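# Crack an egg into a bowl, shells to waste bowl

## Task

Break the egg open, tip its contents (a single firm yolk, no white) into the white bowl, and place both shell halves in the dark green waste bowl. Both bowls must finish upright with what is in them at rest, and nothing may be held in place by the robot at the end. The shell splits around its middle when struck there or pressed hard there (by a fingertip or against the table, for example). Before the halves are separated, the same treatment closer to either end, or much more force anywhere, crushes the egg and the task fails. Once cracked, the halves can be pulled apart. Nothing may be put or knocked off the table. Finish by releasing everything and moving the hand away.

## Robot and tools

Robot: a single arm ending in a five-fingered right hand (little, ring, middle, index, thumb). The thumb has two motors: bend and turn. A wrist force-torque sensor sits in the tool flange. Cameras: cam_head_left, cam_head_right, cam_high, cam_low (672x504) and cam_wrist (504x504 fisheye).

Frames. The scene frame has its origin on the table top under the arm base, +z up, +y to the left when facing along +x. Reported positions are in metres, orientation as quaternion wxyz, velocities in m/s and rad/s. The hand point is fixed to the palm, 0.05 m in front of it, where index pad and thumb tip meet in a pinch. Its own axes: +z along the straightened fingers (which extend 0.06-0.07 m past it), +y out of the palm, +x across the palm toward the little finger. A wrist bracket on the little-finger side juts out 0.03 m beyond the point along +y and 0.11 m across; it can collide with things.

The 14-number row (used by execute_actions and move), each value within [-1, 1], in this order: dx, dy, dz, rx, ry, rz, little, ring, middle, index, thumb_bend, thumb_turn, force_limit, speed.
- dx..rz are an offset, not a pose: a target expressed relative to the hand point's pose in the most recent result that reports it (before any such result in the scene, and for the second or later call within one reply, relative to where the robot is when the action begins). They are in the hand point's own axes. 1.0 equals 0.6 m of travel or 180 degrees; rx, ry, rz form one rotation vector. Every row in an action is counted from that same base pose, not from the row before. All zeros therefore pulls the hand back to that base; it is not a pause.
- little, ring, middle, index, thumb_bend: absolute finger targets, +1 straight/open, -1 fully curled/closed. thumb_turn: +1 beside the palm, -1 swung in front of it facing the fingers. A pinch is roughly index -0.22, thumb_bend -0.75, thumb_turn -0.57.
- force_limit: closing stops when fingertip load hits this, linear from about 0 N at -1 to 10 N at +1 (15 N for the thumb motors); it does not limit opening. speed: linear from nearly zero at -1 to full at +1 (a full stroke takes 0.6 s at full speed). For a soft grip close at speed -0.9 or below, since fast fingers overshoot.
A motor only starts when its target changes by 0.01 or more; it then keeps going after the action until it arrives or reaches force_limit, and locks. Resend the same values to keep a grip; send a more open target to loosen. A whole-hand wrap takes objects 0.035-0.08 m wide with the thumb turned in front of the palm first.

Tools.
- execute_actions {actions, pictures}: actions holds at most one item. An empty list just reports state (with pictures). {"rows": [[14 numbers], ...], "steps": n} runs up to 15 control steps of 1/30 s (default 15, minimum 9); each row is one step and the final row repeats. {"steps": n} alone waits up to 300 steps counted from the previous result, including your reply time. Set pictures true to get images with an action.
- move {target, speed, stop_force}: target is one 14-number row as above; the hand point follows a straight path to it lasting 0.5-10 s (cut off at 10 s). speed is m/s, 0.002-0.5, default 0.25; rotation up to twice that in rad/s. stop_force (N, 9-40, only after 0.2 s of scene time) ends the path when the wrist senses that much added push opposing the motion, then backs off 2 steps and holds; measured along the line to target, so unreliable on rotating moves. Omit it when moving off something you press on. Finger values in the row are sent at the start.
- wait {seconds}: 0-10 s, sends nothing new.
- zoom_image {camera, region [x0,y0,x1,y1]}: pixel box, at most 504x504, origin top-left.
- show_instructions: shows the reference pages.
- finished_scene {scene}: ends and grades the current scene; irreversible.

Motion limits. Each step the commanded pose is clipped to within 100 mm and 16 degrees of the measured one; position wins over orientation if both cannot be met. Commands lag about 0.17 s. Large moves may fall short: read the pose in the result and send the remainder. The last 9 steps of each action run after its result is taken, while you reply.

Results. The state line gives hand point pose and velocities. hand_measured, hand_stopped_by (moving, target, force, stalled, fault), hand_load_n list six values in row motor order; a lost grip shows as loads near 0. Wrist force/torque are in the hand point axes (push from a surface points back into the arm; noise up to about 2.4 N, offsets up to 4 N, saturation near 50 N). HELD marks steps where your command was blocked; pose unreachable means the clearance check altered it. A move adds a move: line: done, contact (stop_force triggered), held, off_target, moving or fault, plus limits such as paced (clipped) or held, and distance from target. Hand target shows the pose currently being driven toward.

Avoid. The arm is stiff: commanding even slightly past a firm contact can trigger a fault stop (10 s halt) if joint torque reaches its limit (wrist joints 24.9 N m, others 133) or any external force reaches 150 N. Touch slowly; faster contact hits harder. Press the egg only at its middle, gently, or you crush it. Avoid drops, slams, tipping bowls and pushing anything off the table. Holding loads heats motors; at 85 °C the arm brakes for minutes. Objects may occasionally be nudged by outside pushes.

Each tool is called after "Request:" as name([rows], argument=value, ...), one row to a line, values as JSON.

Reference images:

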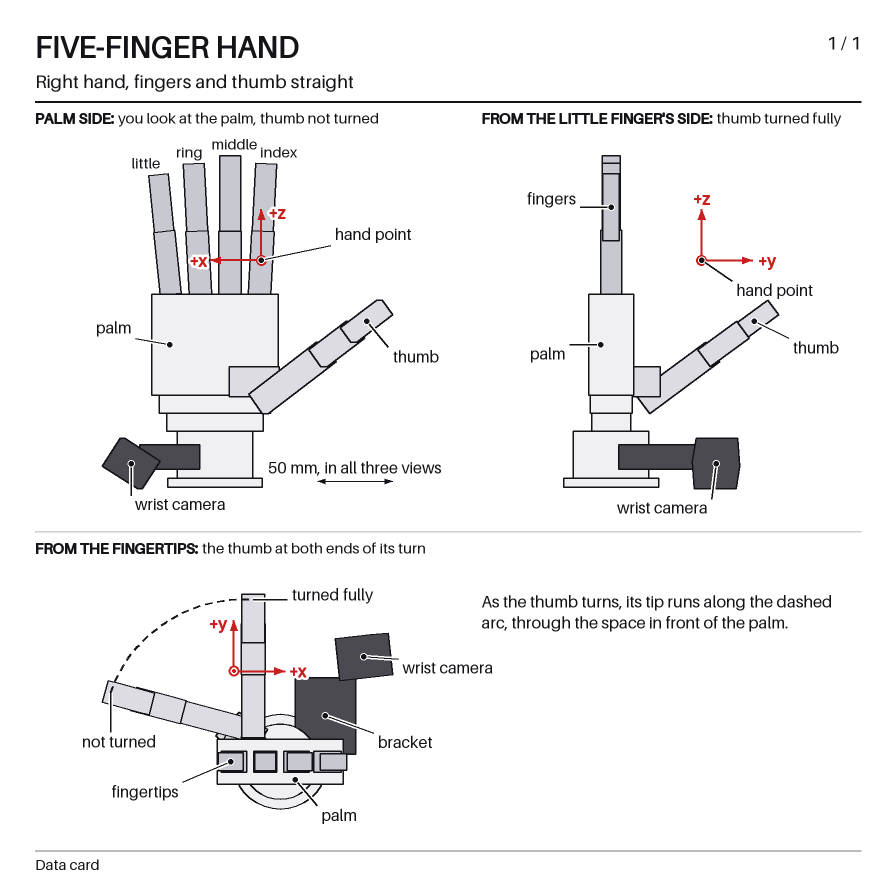

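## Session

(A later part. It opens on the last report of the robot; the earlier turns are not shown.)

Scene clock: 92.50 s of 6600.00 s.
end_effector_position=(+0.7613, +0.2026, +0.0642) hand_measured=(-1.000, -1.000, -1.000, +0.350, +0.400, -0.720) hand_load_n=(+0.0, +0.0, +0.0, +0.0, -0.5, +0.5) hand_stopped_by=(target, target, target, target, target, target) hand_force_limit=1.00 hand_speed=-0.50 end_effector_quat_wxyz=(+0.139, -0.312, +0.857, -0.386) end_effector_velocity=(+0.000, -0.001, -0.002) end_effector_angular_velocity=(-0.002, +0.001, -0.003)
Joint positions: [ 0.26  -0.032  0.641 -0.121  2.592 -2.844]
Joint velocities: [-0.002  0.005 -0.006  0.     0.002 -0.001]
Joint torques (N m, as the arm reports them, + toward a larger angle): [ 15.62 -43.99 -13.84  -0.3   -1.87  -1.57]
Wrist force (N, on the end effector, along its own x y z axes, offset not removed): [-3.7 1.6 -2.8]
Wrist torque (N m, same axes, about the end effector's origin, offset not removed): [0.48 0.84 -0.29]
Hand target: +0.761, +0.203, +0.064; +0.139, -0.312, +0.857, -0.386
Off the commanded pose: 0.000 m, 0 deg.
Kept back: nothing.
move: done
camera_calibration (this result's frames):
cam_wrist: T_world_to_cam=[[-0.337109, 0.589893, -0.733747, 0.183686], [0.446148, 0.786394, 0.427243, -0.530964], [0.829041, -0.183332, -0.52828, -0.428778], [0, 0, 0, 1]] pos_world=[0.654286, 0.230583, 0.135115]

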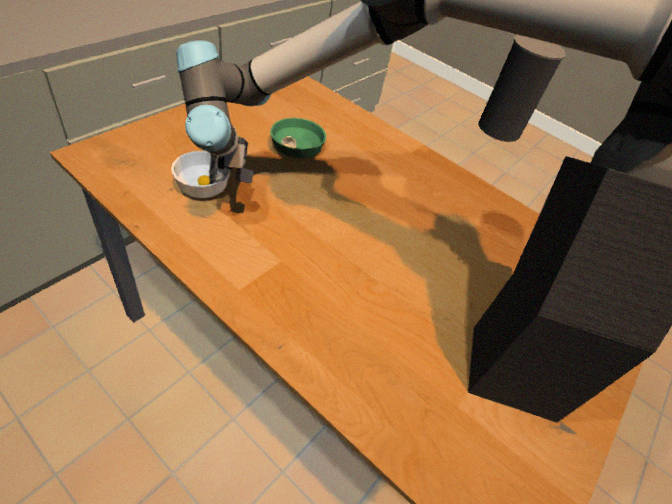

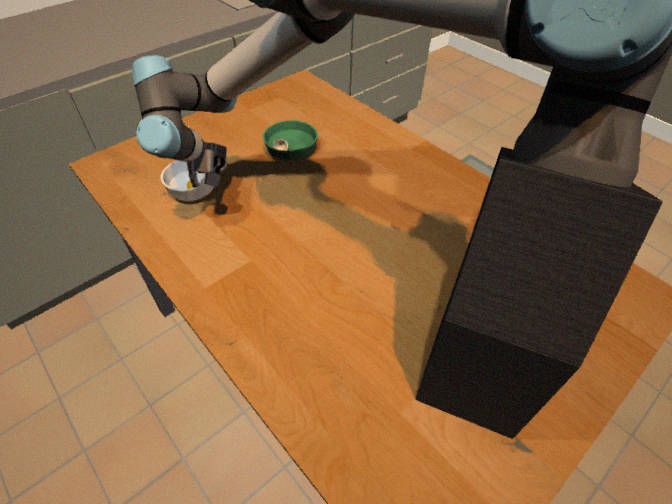

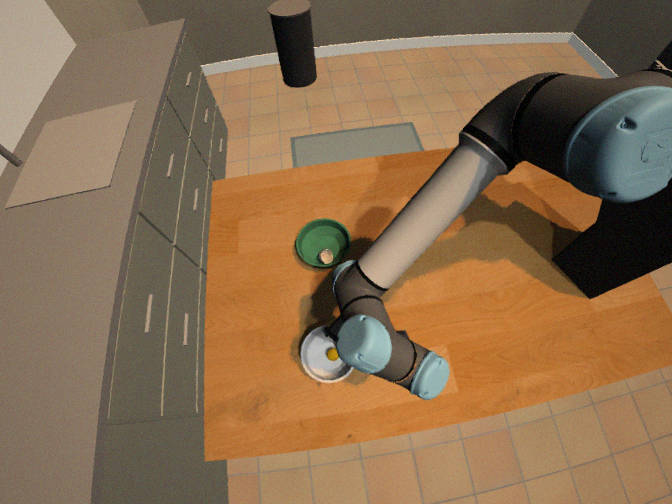

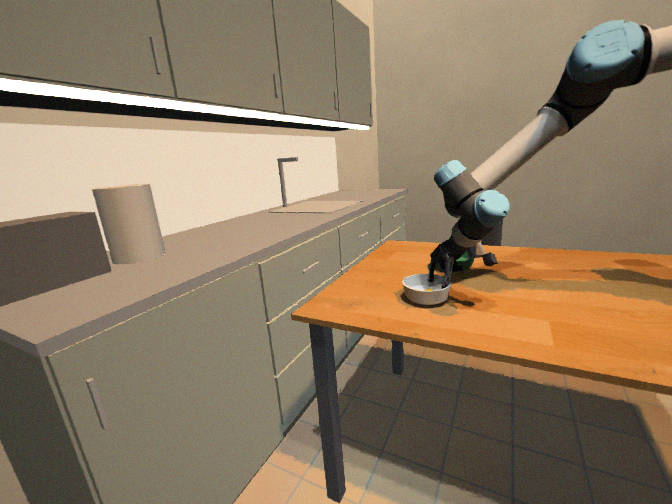

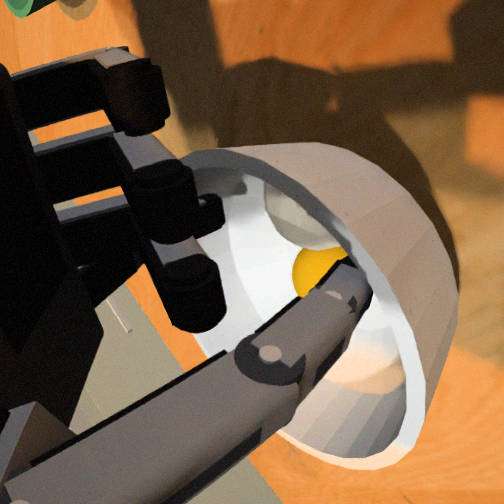

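Request:
move(target=[-0.025,-0.03,-0.043,0,0,0,-1,-1,0.4,0.4,0.4,-0.72,1,-0.8], speed=0.1)

Request:
move(target=[0,0,0,0,-0.374,-0.332,-1,-1,0.4,0.4,0.4,-1,1,-0.5], speed=0.3)

Request:
move(target=[0,0.044,0.039,0,0,0,-1,-1,0.4,0.4,0.4,-1,1,-0.5], speed=0.03, stop_force=9)

Request:
zoom_image(camera="cam_head_right", region=[140,110,280,220])

Scene clock: 98.03 s of 6600.00 s.
end_effector_position=(+0.7681, +0.2179, +0.0947) hand_measured=(-1.000, -1.000, +0.400, +0.400, +0.400, -0.720) hand_load_n=(+0.0, +0.0, +0.0, +0.0, +0.0, +0.0) hand_stopped_by=(target, target, target, target, target, target) hand_force_limit=1.00 hand_speed=-0.80 end_effector_quat_wxyz=(+0.140, -0.312, +0.857, -0.386) end_effector_velocity=(-0.001, +0.000, -0.001) end_effector_angular_velocity=(-0.000, +0.002, +0.001)
Joint positions: [ 0.298 -0.032  0.579 -0.028  2.625 -2.808]
Joint velocities: [-0.     0.001  0.001  0.001 -0.    -0.   ]
Joint torques (N m, as the arm reports them, + toward a larger angle): [ 43.04 -45.54 -17.48   2.25   2.59   1.69]
Wrist force (N, on the end effector, along its own x y z axes, offset not removed): [-4.4 3.0 -3.3]
Wrist torque (N m, same axes, about the end effector's origin, offset not removed): [0.74 0.87 -0.44]
Hand target: +0.768, +0.218, +0.095; +0.140, -0.312, +0.857, -0.386
Off the commanded pose: 0.000 m, 0 deg.
Kept back: nothing.
move: done
camera_calibration (this result's frames):
cam_wrist: T_world_to_cam=[[-0.337091, 0.589897, -0.733752, 0.199383], [0.44613, 0.786394, 0.427263, -0.559074], [0.829058, -0.183322, -0.528256, -0.415496], [0, 0, 0, 1]] pos_world=[0.6611, 0.245867, 0.16568]

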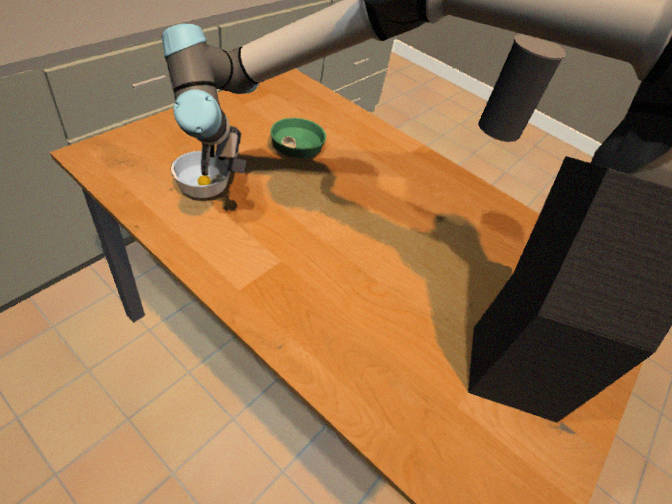

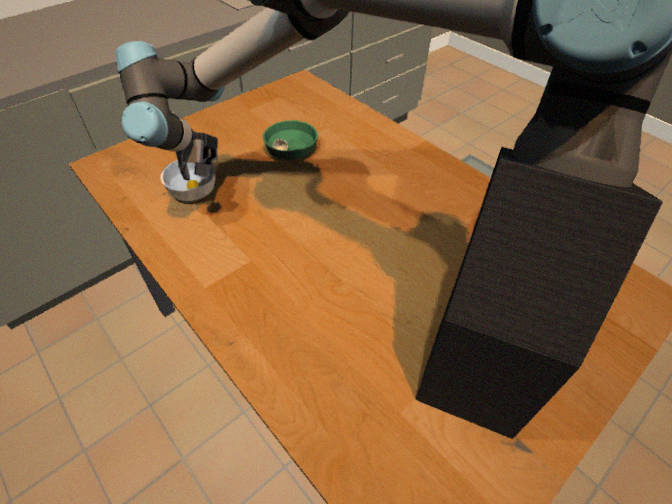

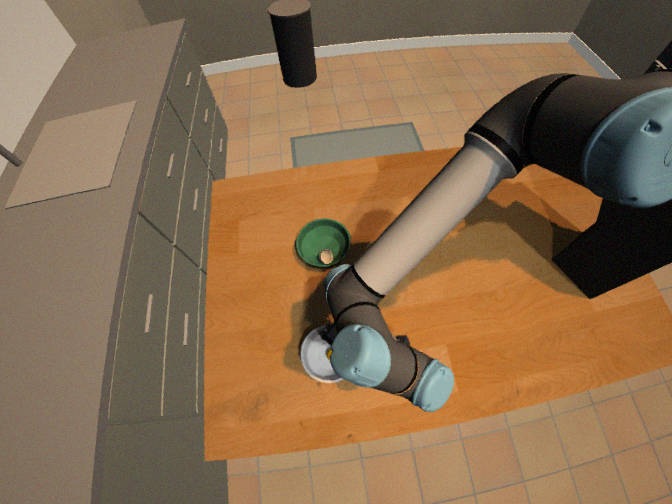

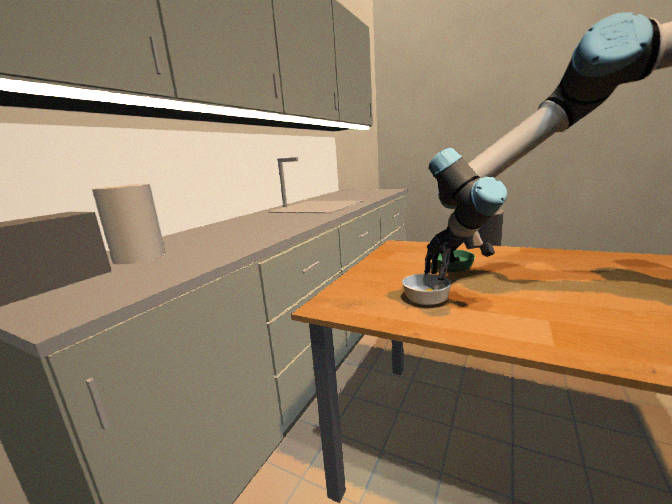

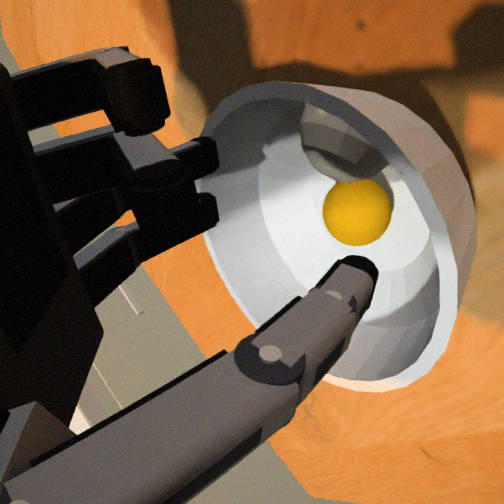

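Scene clock: 101.27 s of 6600.00 s.
end_effector_position=(+0.7684, +0.2179, +0.0945) hand_measured=(-1.000, -1.000, +0.400, +0.400, +0.400, -1.000) hand_load_n=(+0.0, +0.0, +0.0, +0.0, +0.0, +0.0) hand_stopped_by=(target, target, target, target, target, target) hand_force_limit=1.00 hand_speed=-0.50 end_effector_quat_wxyz=(-0.371, +0.827, -0.386, +0.174) end_effector_velocity=(-0.000, +0.001, -0.001) end_effector_angular_velocity=(+0.000, +0.006, +0.012)
Joint positions: [ 0.024 -0.219  0.763  0.228  1.326 -4.042]
Joint velocities: [-0.     0.01  -0.021  0.024 -0.004 -0.009]
Joint torques (N m, as the arm reports them, + toward a larger angle): [ 15.48 -44.61 -15.4    2.7   -2.95  -1.55]
Wrist force (N, on the end effector, along its own x y z axes, offset not removed): [-1.7 1.7 -2.0]
Wrist torque (N m, same axes, about the end effector's origin, offset not removed): [0.16 0.41 0.12]
Hand target: +0.768, +0.218, +0.094; -0.371, +0.827, -0.386, +0.173
Off the commanded pose: 0.000 m, 0 deg.
Kept back: nothing.
move: done
camera_calibration (this result's frames):
cam_wrist: T_world_to_cam=[[-0.590869, -0.337311, -0.732868, 0.59629], [-0.785679, 0.446924, 0.427746, 0.461386], [0.183253, 0.828541, -0.529092, -0.140016], [0, 0, 0, 1]] pos_world=[0.740489, 0.11094, 0.165565]

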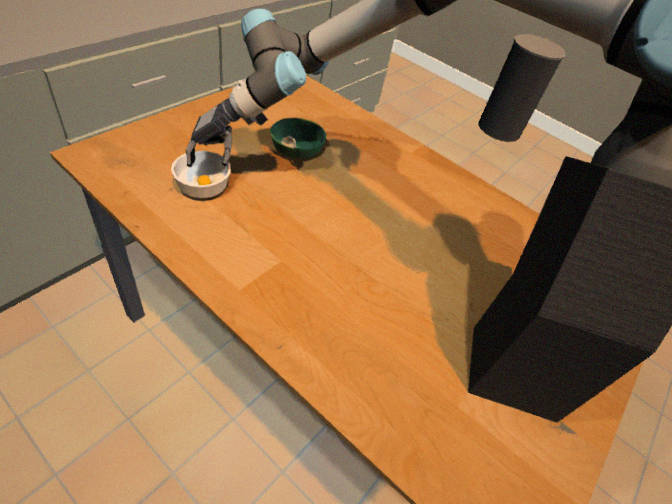

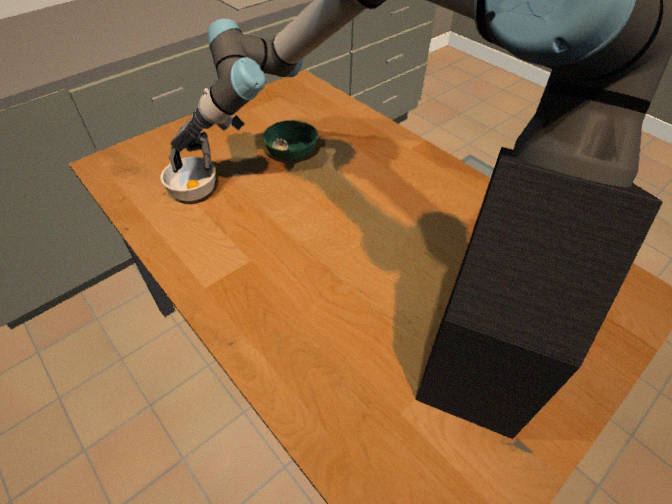

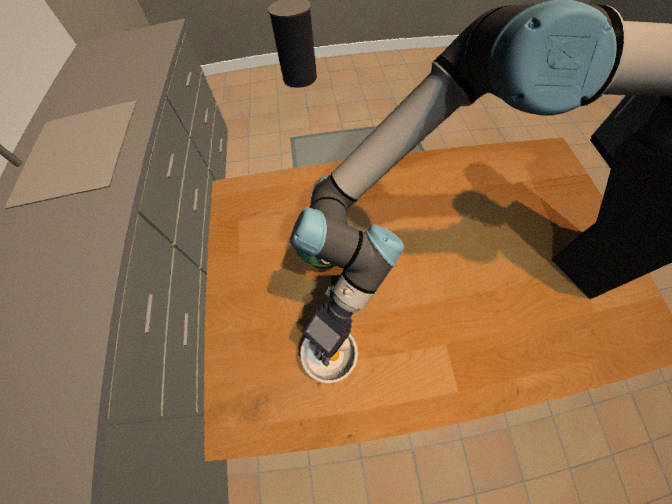

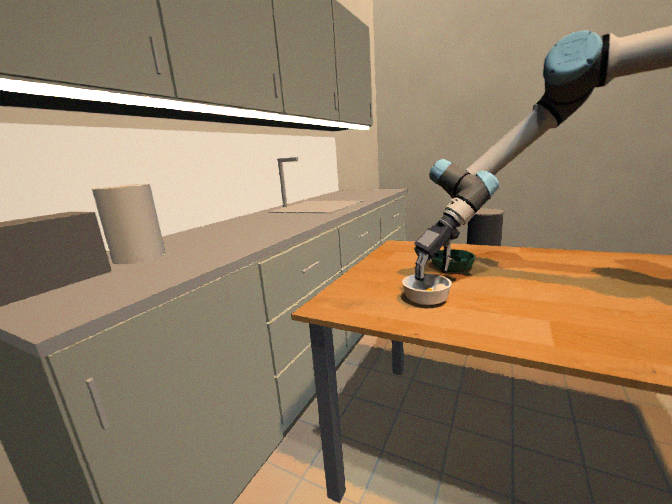

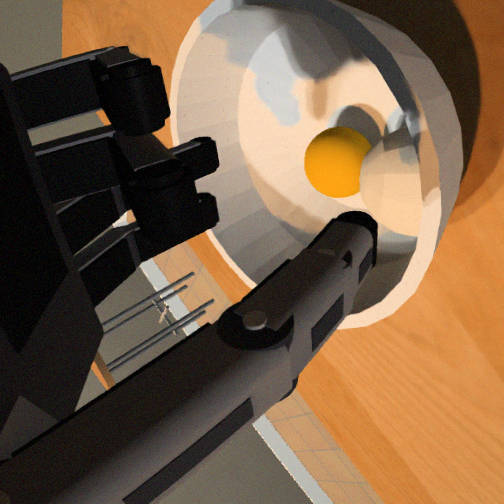

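Scene clock: 102.77 s of 6600.00 s.
end_effector_position=(+0.7683, +0.2179, +0.0595) hand_measured=(-1.000, -1.000, +0.400, +0.400, +0.400, -1.000) hand_load_n=(+0.0, +0.0, +0.0, +0.0, -1.0, +0.0) hand_stopped_by=(target, target, target, target, target, target) hand_force_limit=1.00 hand_speed=-0.50 end_effector_quat_wxyz=(-0.371, +0.827, -0.386, +0.174) end_effector_velocity=(-0.000, +0.001, -0.003) end_effector_angular_velocity=(+0.001, +0.000, +0.001)
Joint positions: [ 0.004 -0.144  0.687  0.233  1.311 -4.056]
Joint velocities: [-0.001  0.007 -0.007  0.002 -0.002 -0.001]
Joint torques (N m, as the arm reports them, + toward a larger angle): [ 14.8  -43.38 -16.14   2.93  -3.03  -1.18]
Wrist force (N, on the end effector, along its own x y z axes, offset not removed): [-1.1 3.0 -0.2]
Wrist torque (N m, same axes, about the end effector's origin, offset not removed): [0.50 0.17 0.18]
Hand target: +0.768, +0.218, +0.059; -0.371, +0.827, -0.386, +0.174
Off the commanded pose: 0.000 m, 0 deg.
Kept back: nothing.
move: done
camera_calibration (this result's frames):
cam_wrist: T_world_to_cam=[[-0.590854, -0.337323, -0.732875, 0.570567], [-0.785686, 0.446942, 0.427715, 0.476295], [0.183275, 0.828526, -0.529107, -0.158508], [0, 0, 0, 1]] pos_world=[0.74039, 0.110917, 0.130568]

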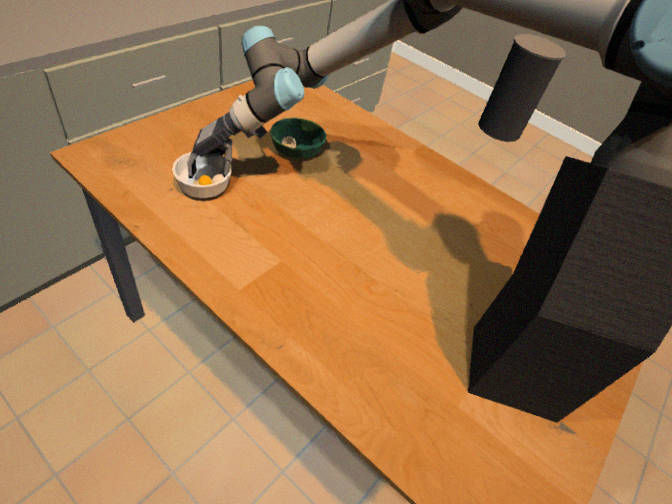

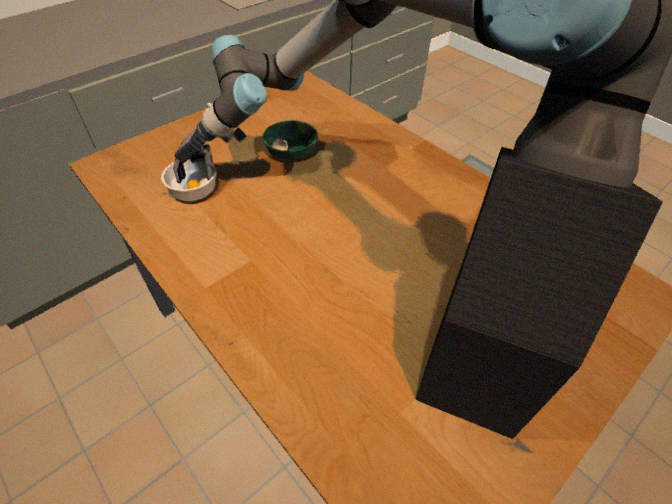

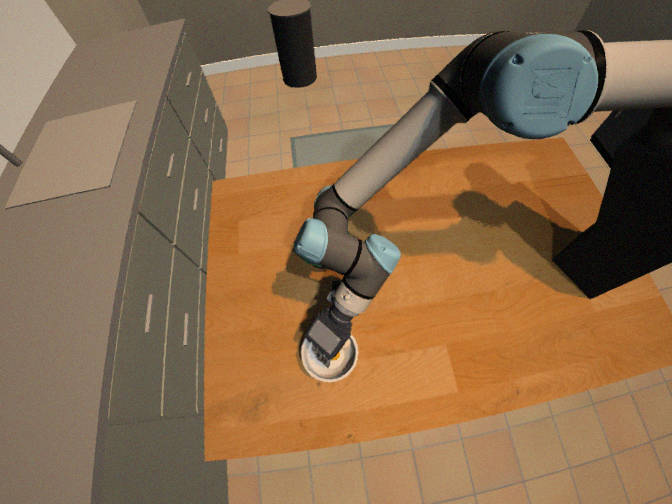

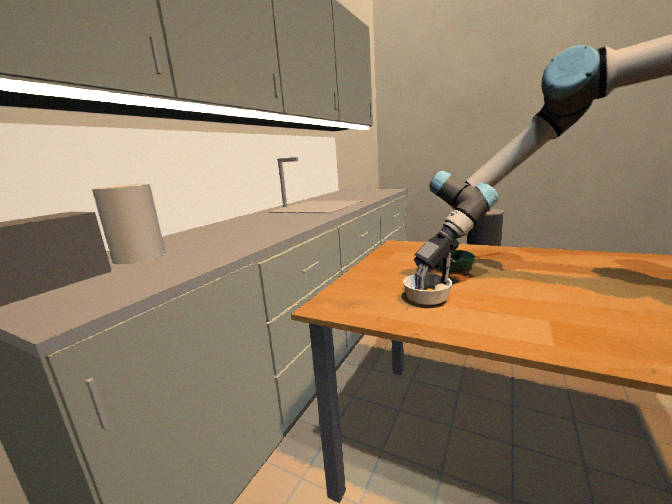

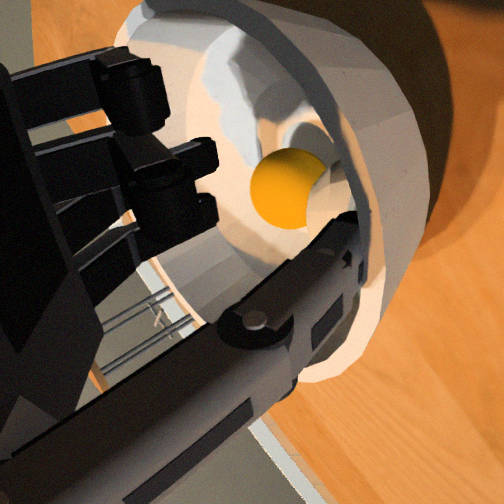

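Region (140, 110, 280, 220) of cam_head_right's 672x504 image, scaled by 3.600, with more detail than that image has; it fills the top 396 rows of this view, and the rest is white.

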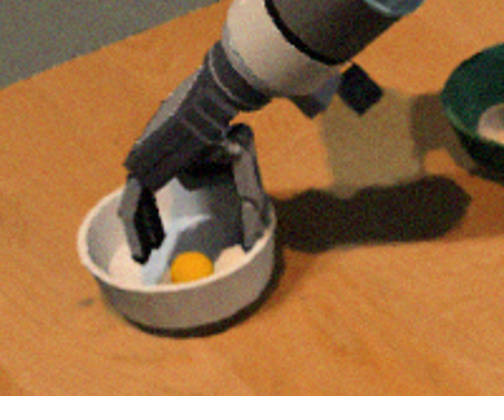

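Request:
move(target=[0,0,0,0,0,0,-1,-1,0.05,0.05,0.4,-1,0,-0.5])

Request:
move(target=[0,0.016,0.027,0,0,0,-1,-1,0.05,0.05,0.4,-1,0,-0.5], speed=0.01, stop_force=9)

Request:
zoom_image(camera="cam_head_right", region=[140,110,280,220])

Scene clock: 103.90 s of 6600.00 s.
end_effector_position=(+0.7683, +0.2178, +0.0594) hand_measured=(-1.000, -1.000, +0.050, +0.050, +0.400, -1.000) hand_load_n=(+0.0, +0.0, +0.0, +0.0, -0.5, +0.0) hand_stopped_by=(target, target, target, target, target, target) hand_force_limit=0.00 hand_speed=-0.50 end_effector_quat_wxyz=(-0.371, +0.827, -0.386, +0.174) end_effector_velocity=(-0.000, -0.000, -0.000) end_effector_angular_velocity=(-0.002, +0.001, -0.001)
Joint positions: [ 0.003 -0.144  0.687  0.233  1.311 -4.057]
Joint velocities: [ 0.    -0.    -0.     0.001  0.002 -0.   ]
Joint torques (N m, as the arm reports them, + toward a larger angle): [ 33.51 -59.73  -4.22   0.34   1.53   1.33]
Wrist force (N, on the end effector, along its own x y z axes, offset not removed): [5.0 1.2 0.3]
Wrist torque (N m, same axes, about the end effector's origin, offset not removed): [0.23 -0.64 0.55]
Hand target: +0.768, +0.218, +0.059; -0.371, +0.827, -0.386, +0.174
Off the commanded pose: 0.000 m, 0 deg.
Kept back: nothing.
move: done
camera_calibration (this result's frames):
cam_wrist: T_world_to_cam=[[-0.590867, -0.337342, -0.732855, 0.570502], [-0.785674, 0.446969, 0.427708, 0.476353], [0.183279, 0.828504, -0.529141, -0.158455], [0, 0, 0, 1]] pos_world=[0.740391, 0.110819, 0.13051]

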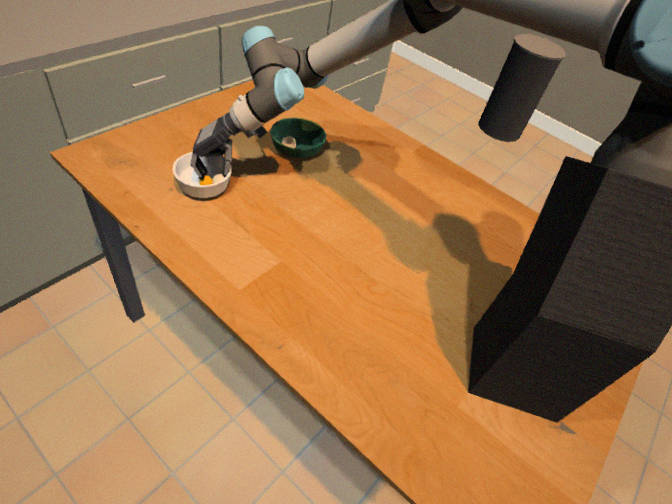

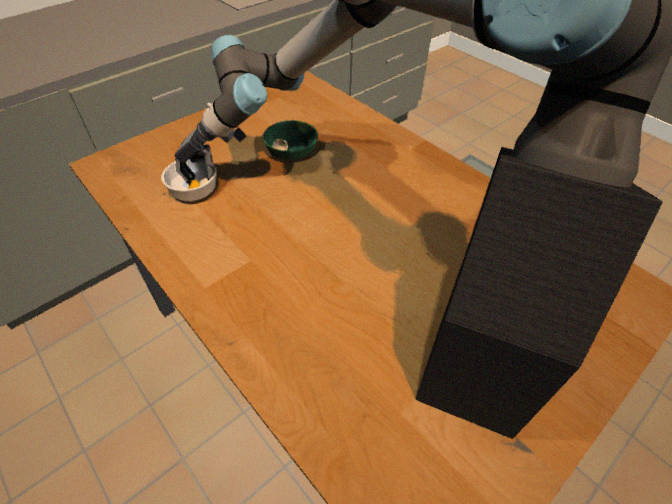

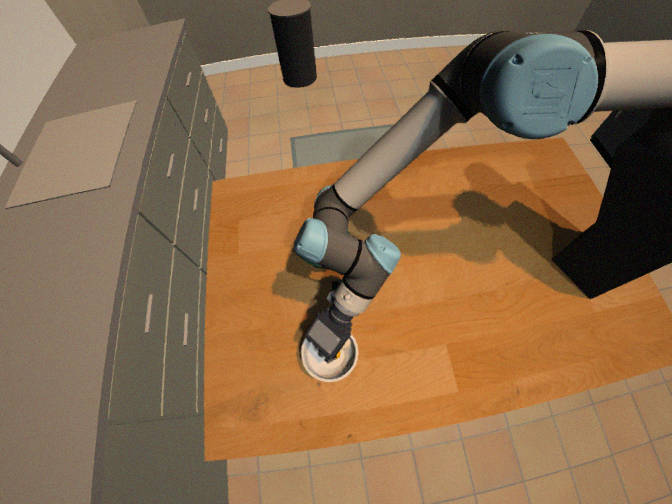

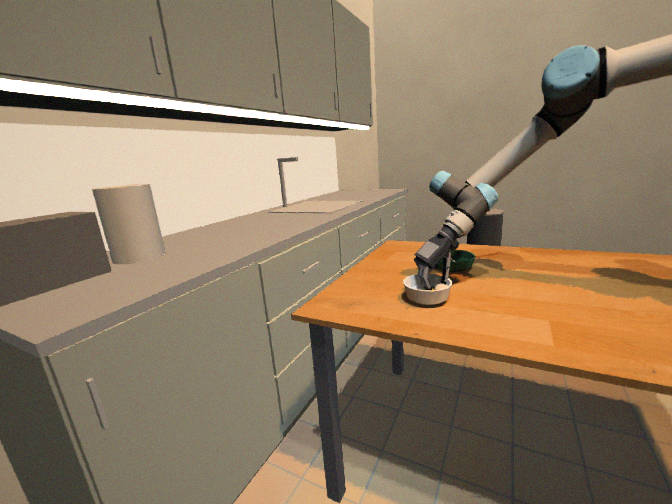

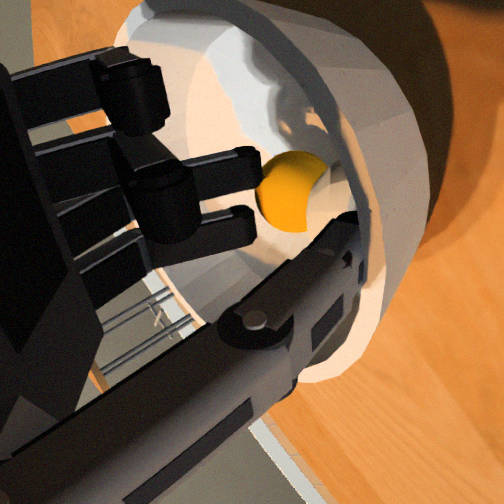

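Scene clock: 104.57 s of 6600.00 s.
end_effector_position=(+0.7690, +0.2183, +0.0567) hand_measured=(-1.000, -1.000, +0.050, +0.050, +0.402, -1.000) hand_load_n=(+0.0, +0.0, +1.0, +0.0, +2.5, +0.0) hand_stopped_by=(target, target, target, target, target, target) hand_force_limit=0.00 hand_speed=-0.50 end_effector_quat_wxyz=(-0.371, +0.827, -0.386, +0.174) end_effector_velocity=(-0.001, -0.001, +0.002) end_effector_angular_velocity=(+0.001, +0.000, +0.001)
Joint positions: [ 0.003 -0.135  0.675  0.236  1.311 -4.057]
Joint velocities: [-0.    -0.009  0.014 -0.004 -0.001 -0.   ]
Joint torques (N m, as the arm reports them, + toward a larger angle): [ 28.69 -51.34  -0.07   1.25   1.12   0.25]
Wrist force (N, on the end effector, along its own x y z axes, offset not removed): [1.3 -7.3 -5.7]
Wrist torque (N m, same axes, about the end effector's origin, offset not removed): [0.10 0.64 -0.25]
Hand target: +0.769, +0.218, +0.057; -0.371, +0.827, -0.386, +0.174
Off the commanded pose: 0.016 m, 0 deg.
Kept back: nothing.
move: contact
camera_calibration (this result's frames):
cam_wrist: T_world_to_cam=[[-0.590766, -0.337318, -0.732947, 0.56902], [-0.785742, 0.446915, 0.42764, 0.477901], [0.183315, 0.828543, -0.529068, -0.160503], [0, 0, 0, 1]] pos_world=[0.741087, 0.111343, 0.127775]

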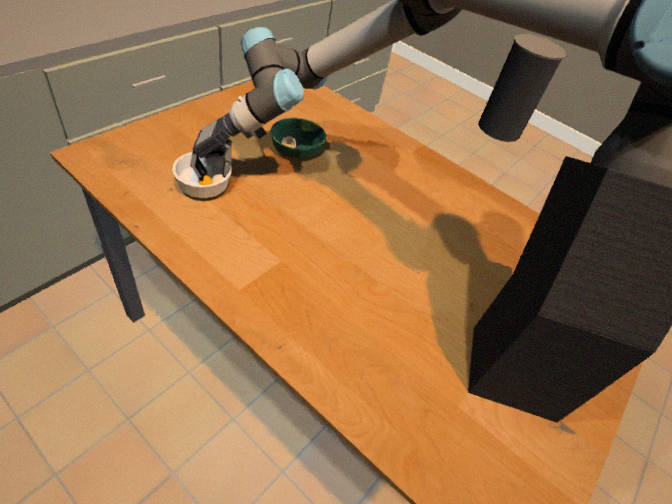

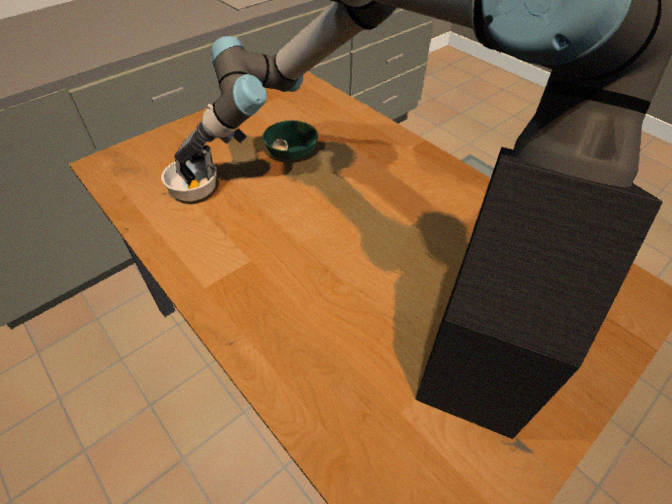

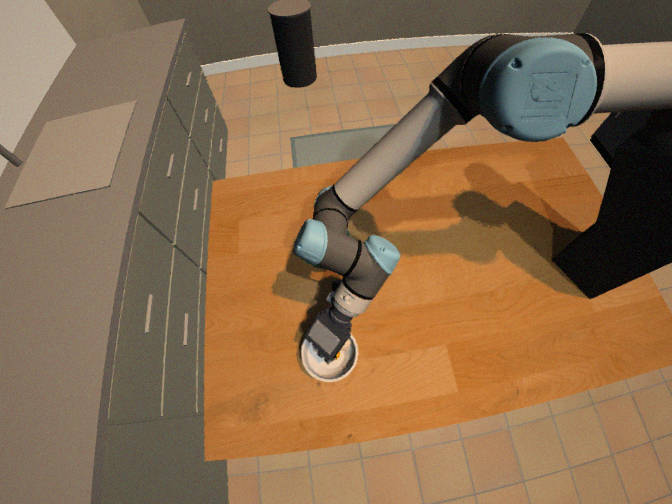

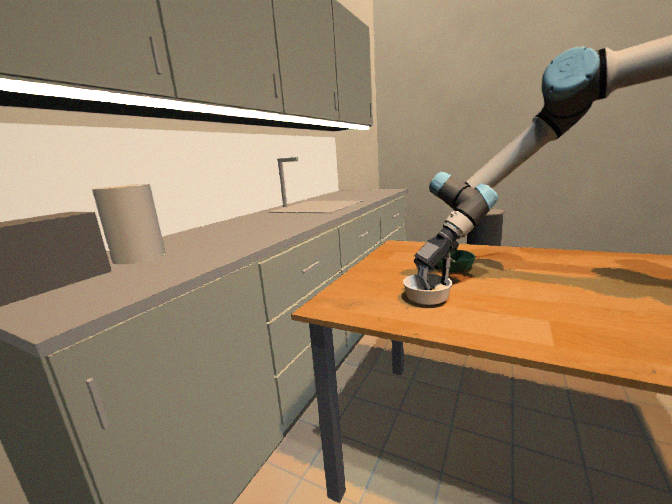

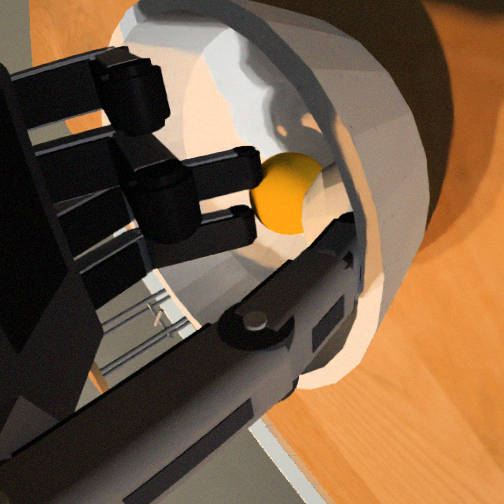

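Region (140, 110, 280, 220) of cam_head_right's 672x504 image, scaled by 3.600, with more detail than that image has; it fills the top 396 rows of this view, and the rest is white.

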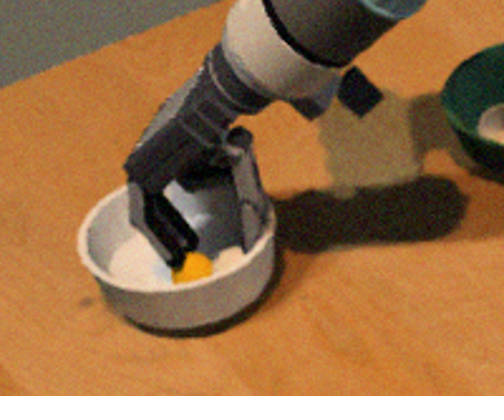

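Thumb on shell. Open fingers, drag inward 2.5 cm and down 5 mm.

Request:
move(target=[0,-0.0215,0.0366,0,0,0,-1,-1,0.35,0.35,0.4,-1,0,-0.3], speed=0.01, stop_force=15)

Request:
zoom_image(camera="cam_head_right", region=[140,110,280,220])

Scene clock: 107.63 s of 6600.00 s.
end_effector_position=(+0.7879, +0.2342, +0.0518) hand_measured=(-1.000, -1.000, +0.350, +0.350, +0.400, -1.000) hand_load_n=(+0.0, +0.0, +0.0, +0.0, +0.0, +0.0) hand_stopped_by=(target, target, target, target, target, target) hand_force_limit=0.00 hand_speed=-0.30 end_effector_quat_wxyz=(-0.371, +0.827, -0.386, +0.174) end_effector_velocity=(+0.002, +0.001, -0.001) end_effector_angular_velocity=(-0.000, +0.001, +0.000)
Joint positions: [ 0.024 -0.04   0.484  0.328  1.326 -4.041]
Joint velocities: [ 0.002  0.012 -0.024  0.013  0.002  0.001]
Joint torques (N m, as the arm reports them, + toward a larger angle): [ 42.62 -46.31 -17.42   2.56   1.57   1.72]
Wrist force (N, on the end effector, along its own x y z axes, offset not removed): [2.4 -0.3 -0.2]
Wrist torque (N m, same axes, about the end effector's origin, offset not removed): [0.05 -0.31 0.10]
Hand target: +0.788, +0.234, +0.052; -0.371, +0.827, -0.386, +0.174
Off the commanded pose: 0.000 m, 0 deg.
Kept back: nothing.
move: done
camera_calibration (this result's frames):
cam_wrist: T_world_to_cam=[[-0.590676, -0.337236, -0.733058, 0.581902], [-0.785767, 0.446993, 0.427513, 0.48776], [0.183499, 0.828534, -0.529017, -0.17988], [0, 0, 0, 1]] pos_world=[0.75999, 0.127249, 0.122885]

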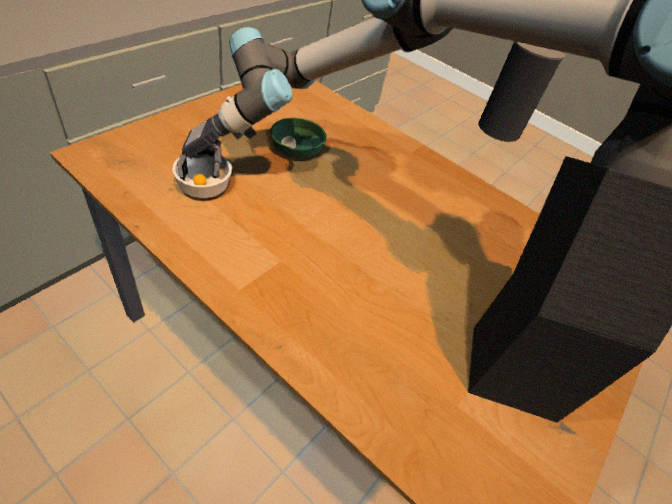

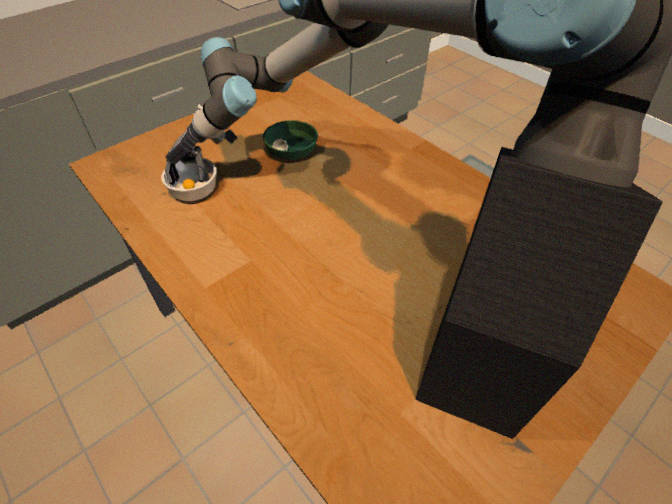

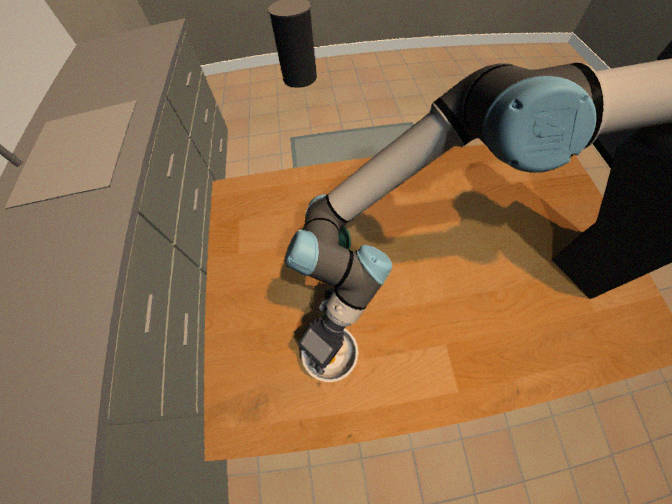

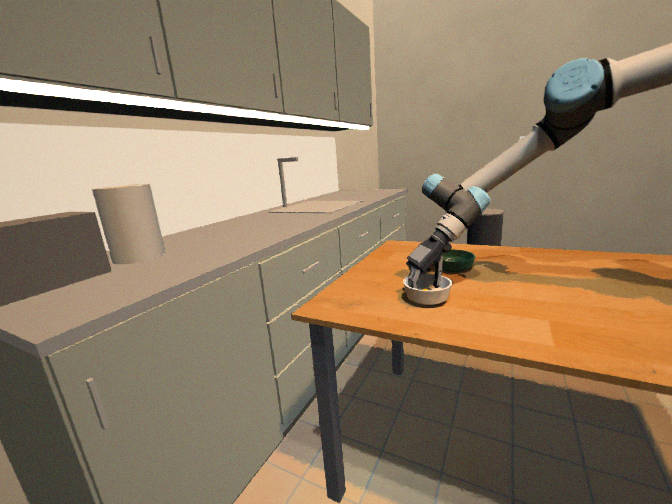

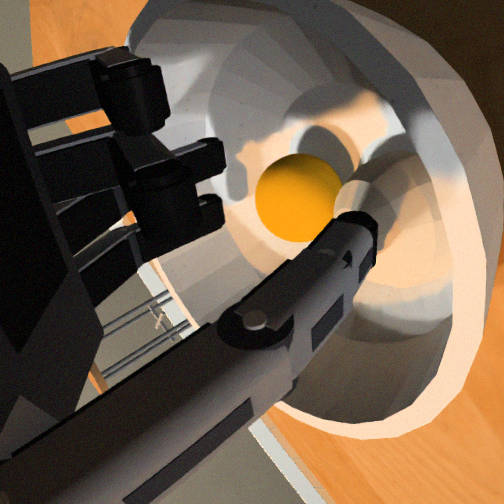

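Region (140, 110, 280, 220) of cam_head_right's 672x504 image, scaled by 3.600, with more detail than that image has; it fills the top 396 rows of this view, and the rest is white.

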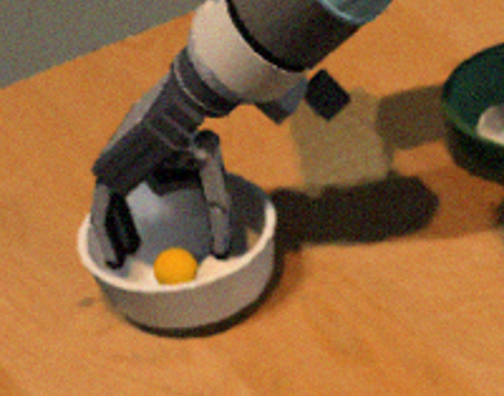

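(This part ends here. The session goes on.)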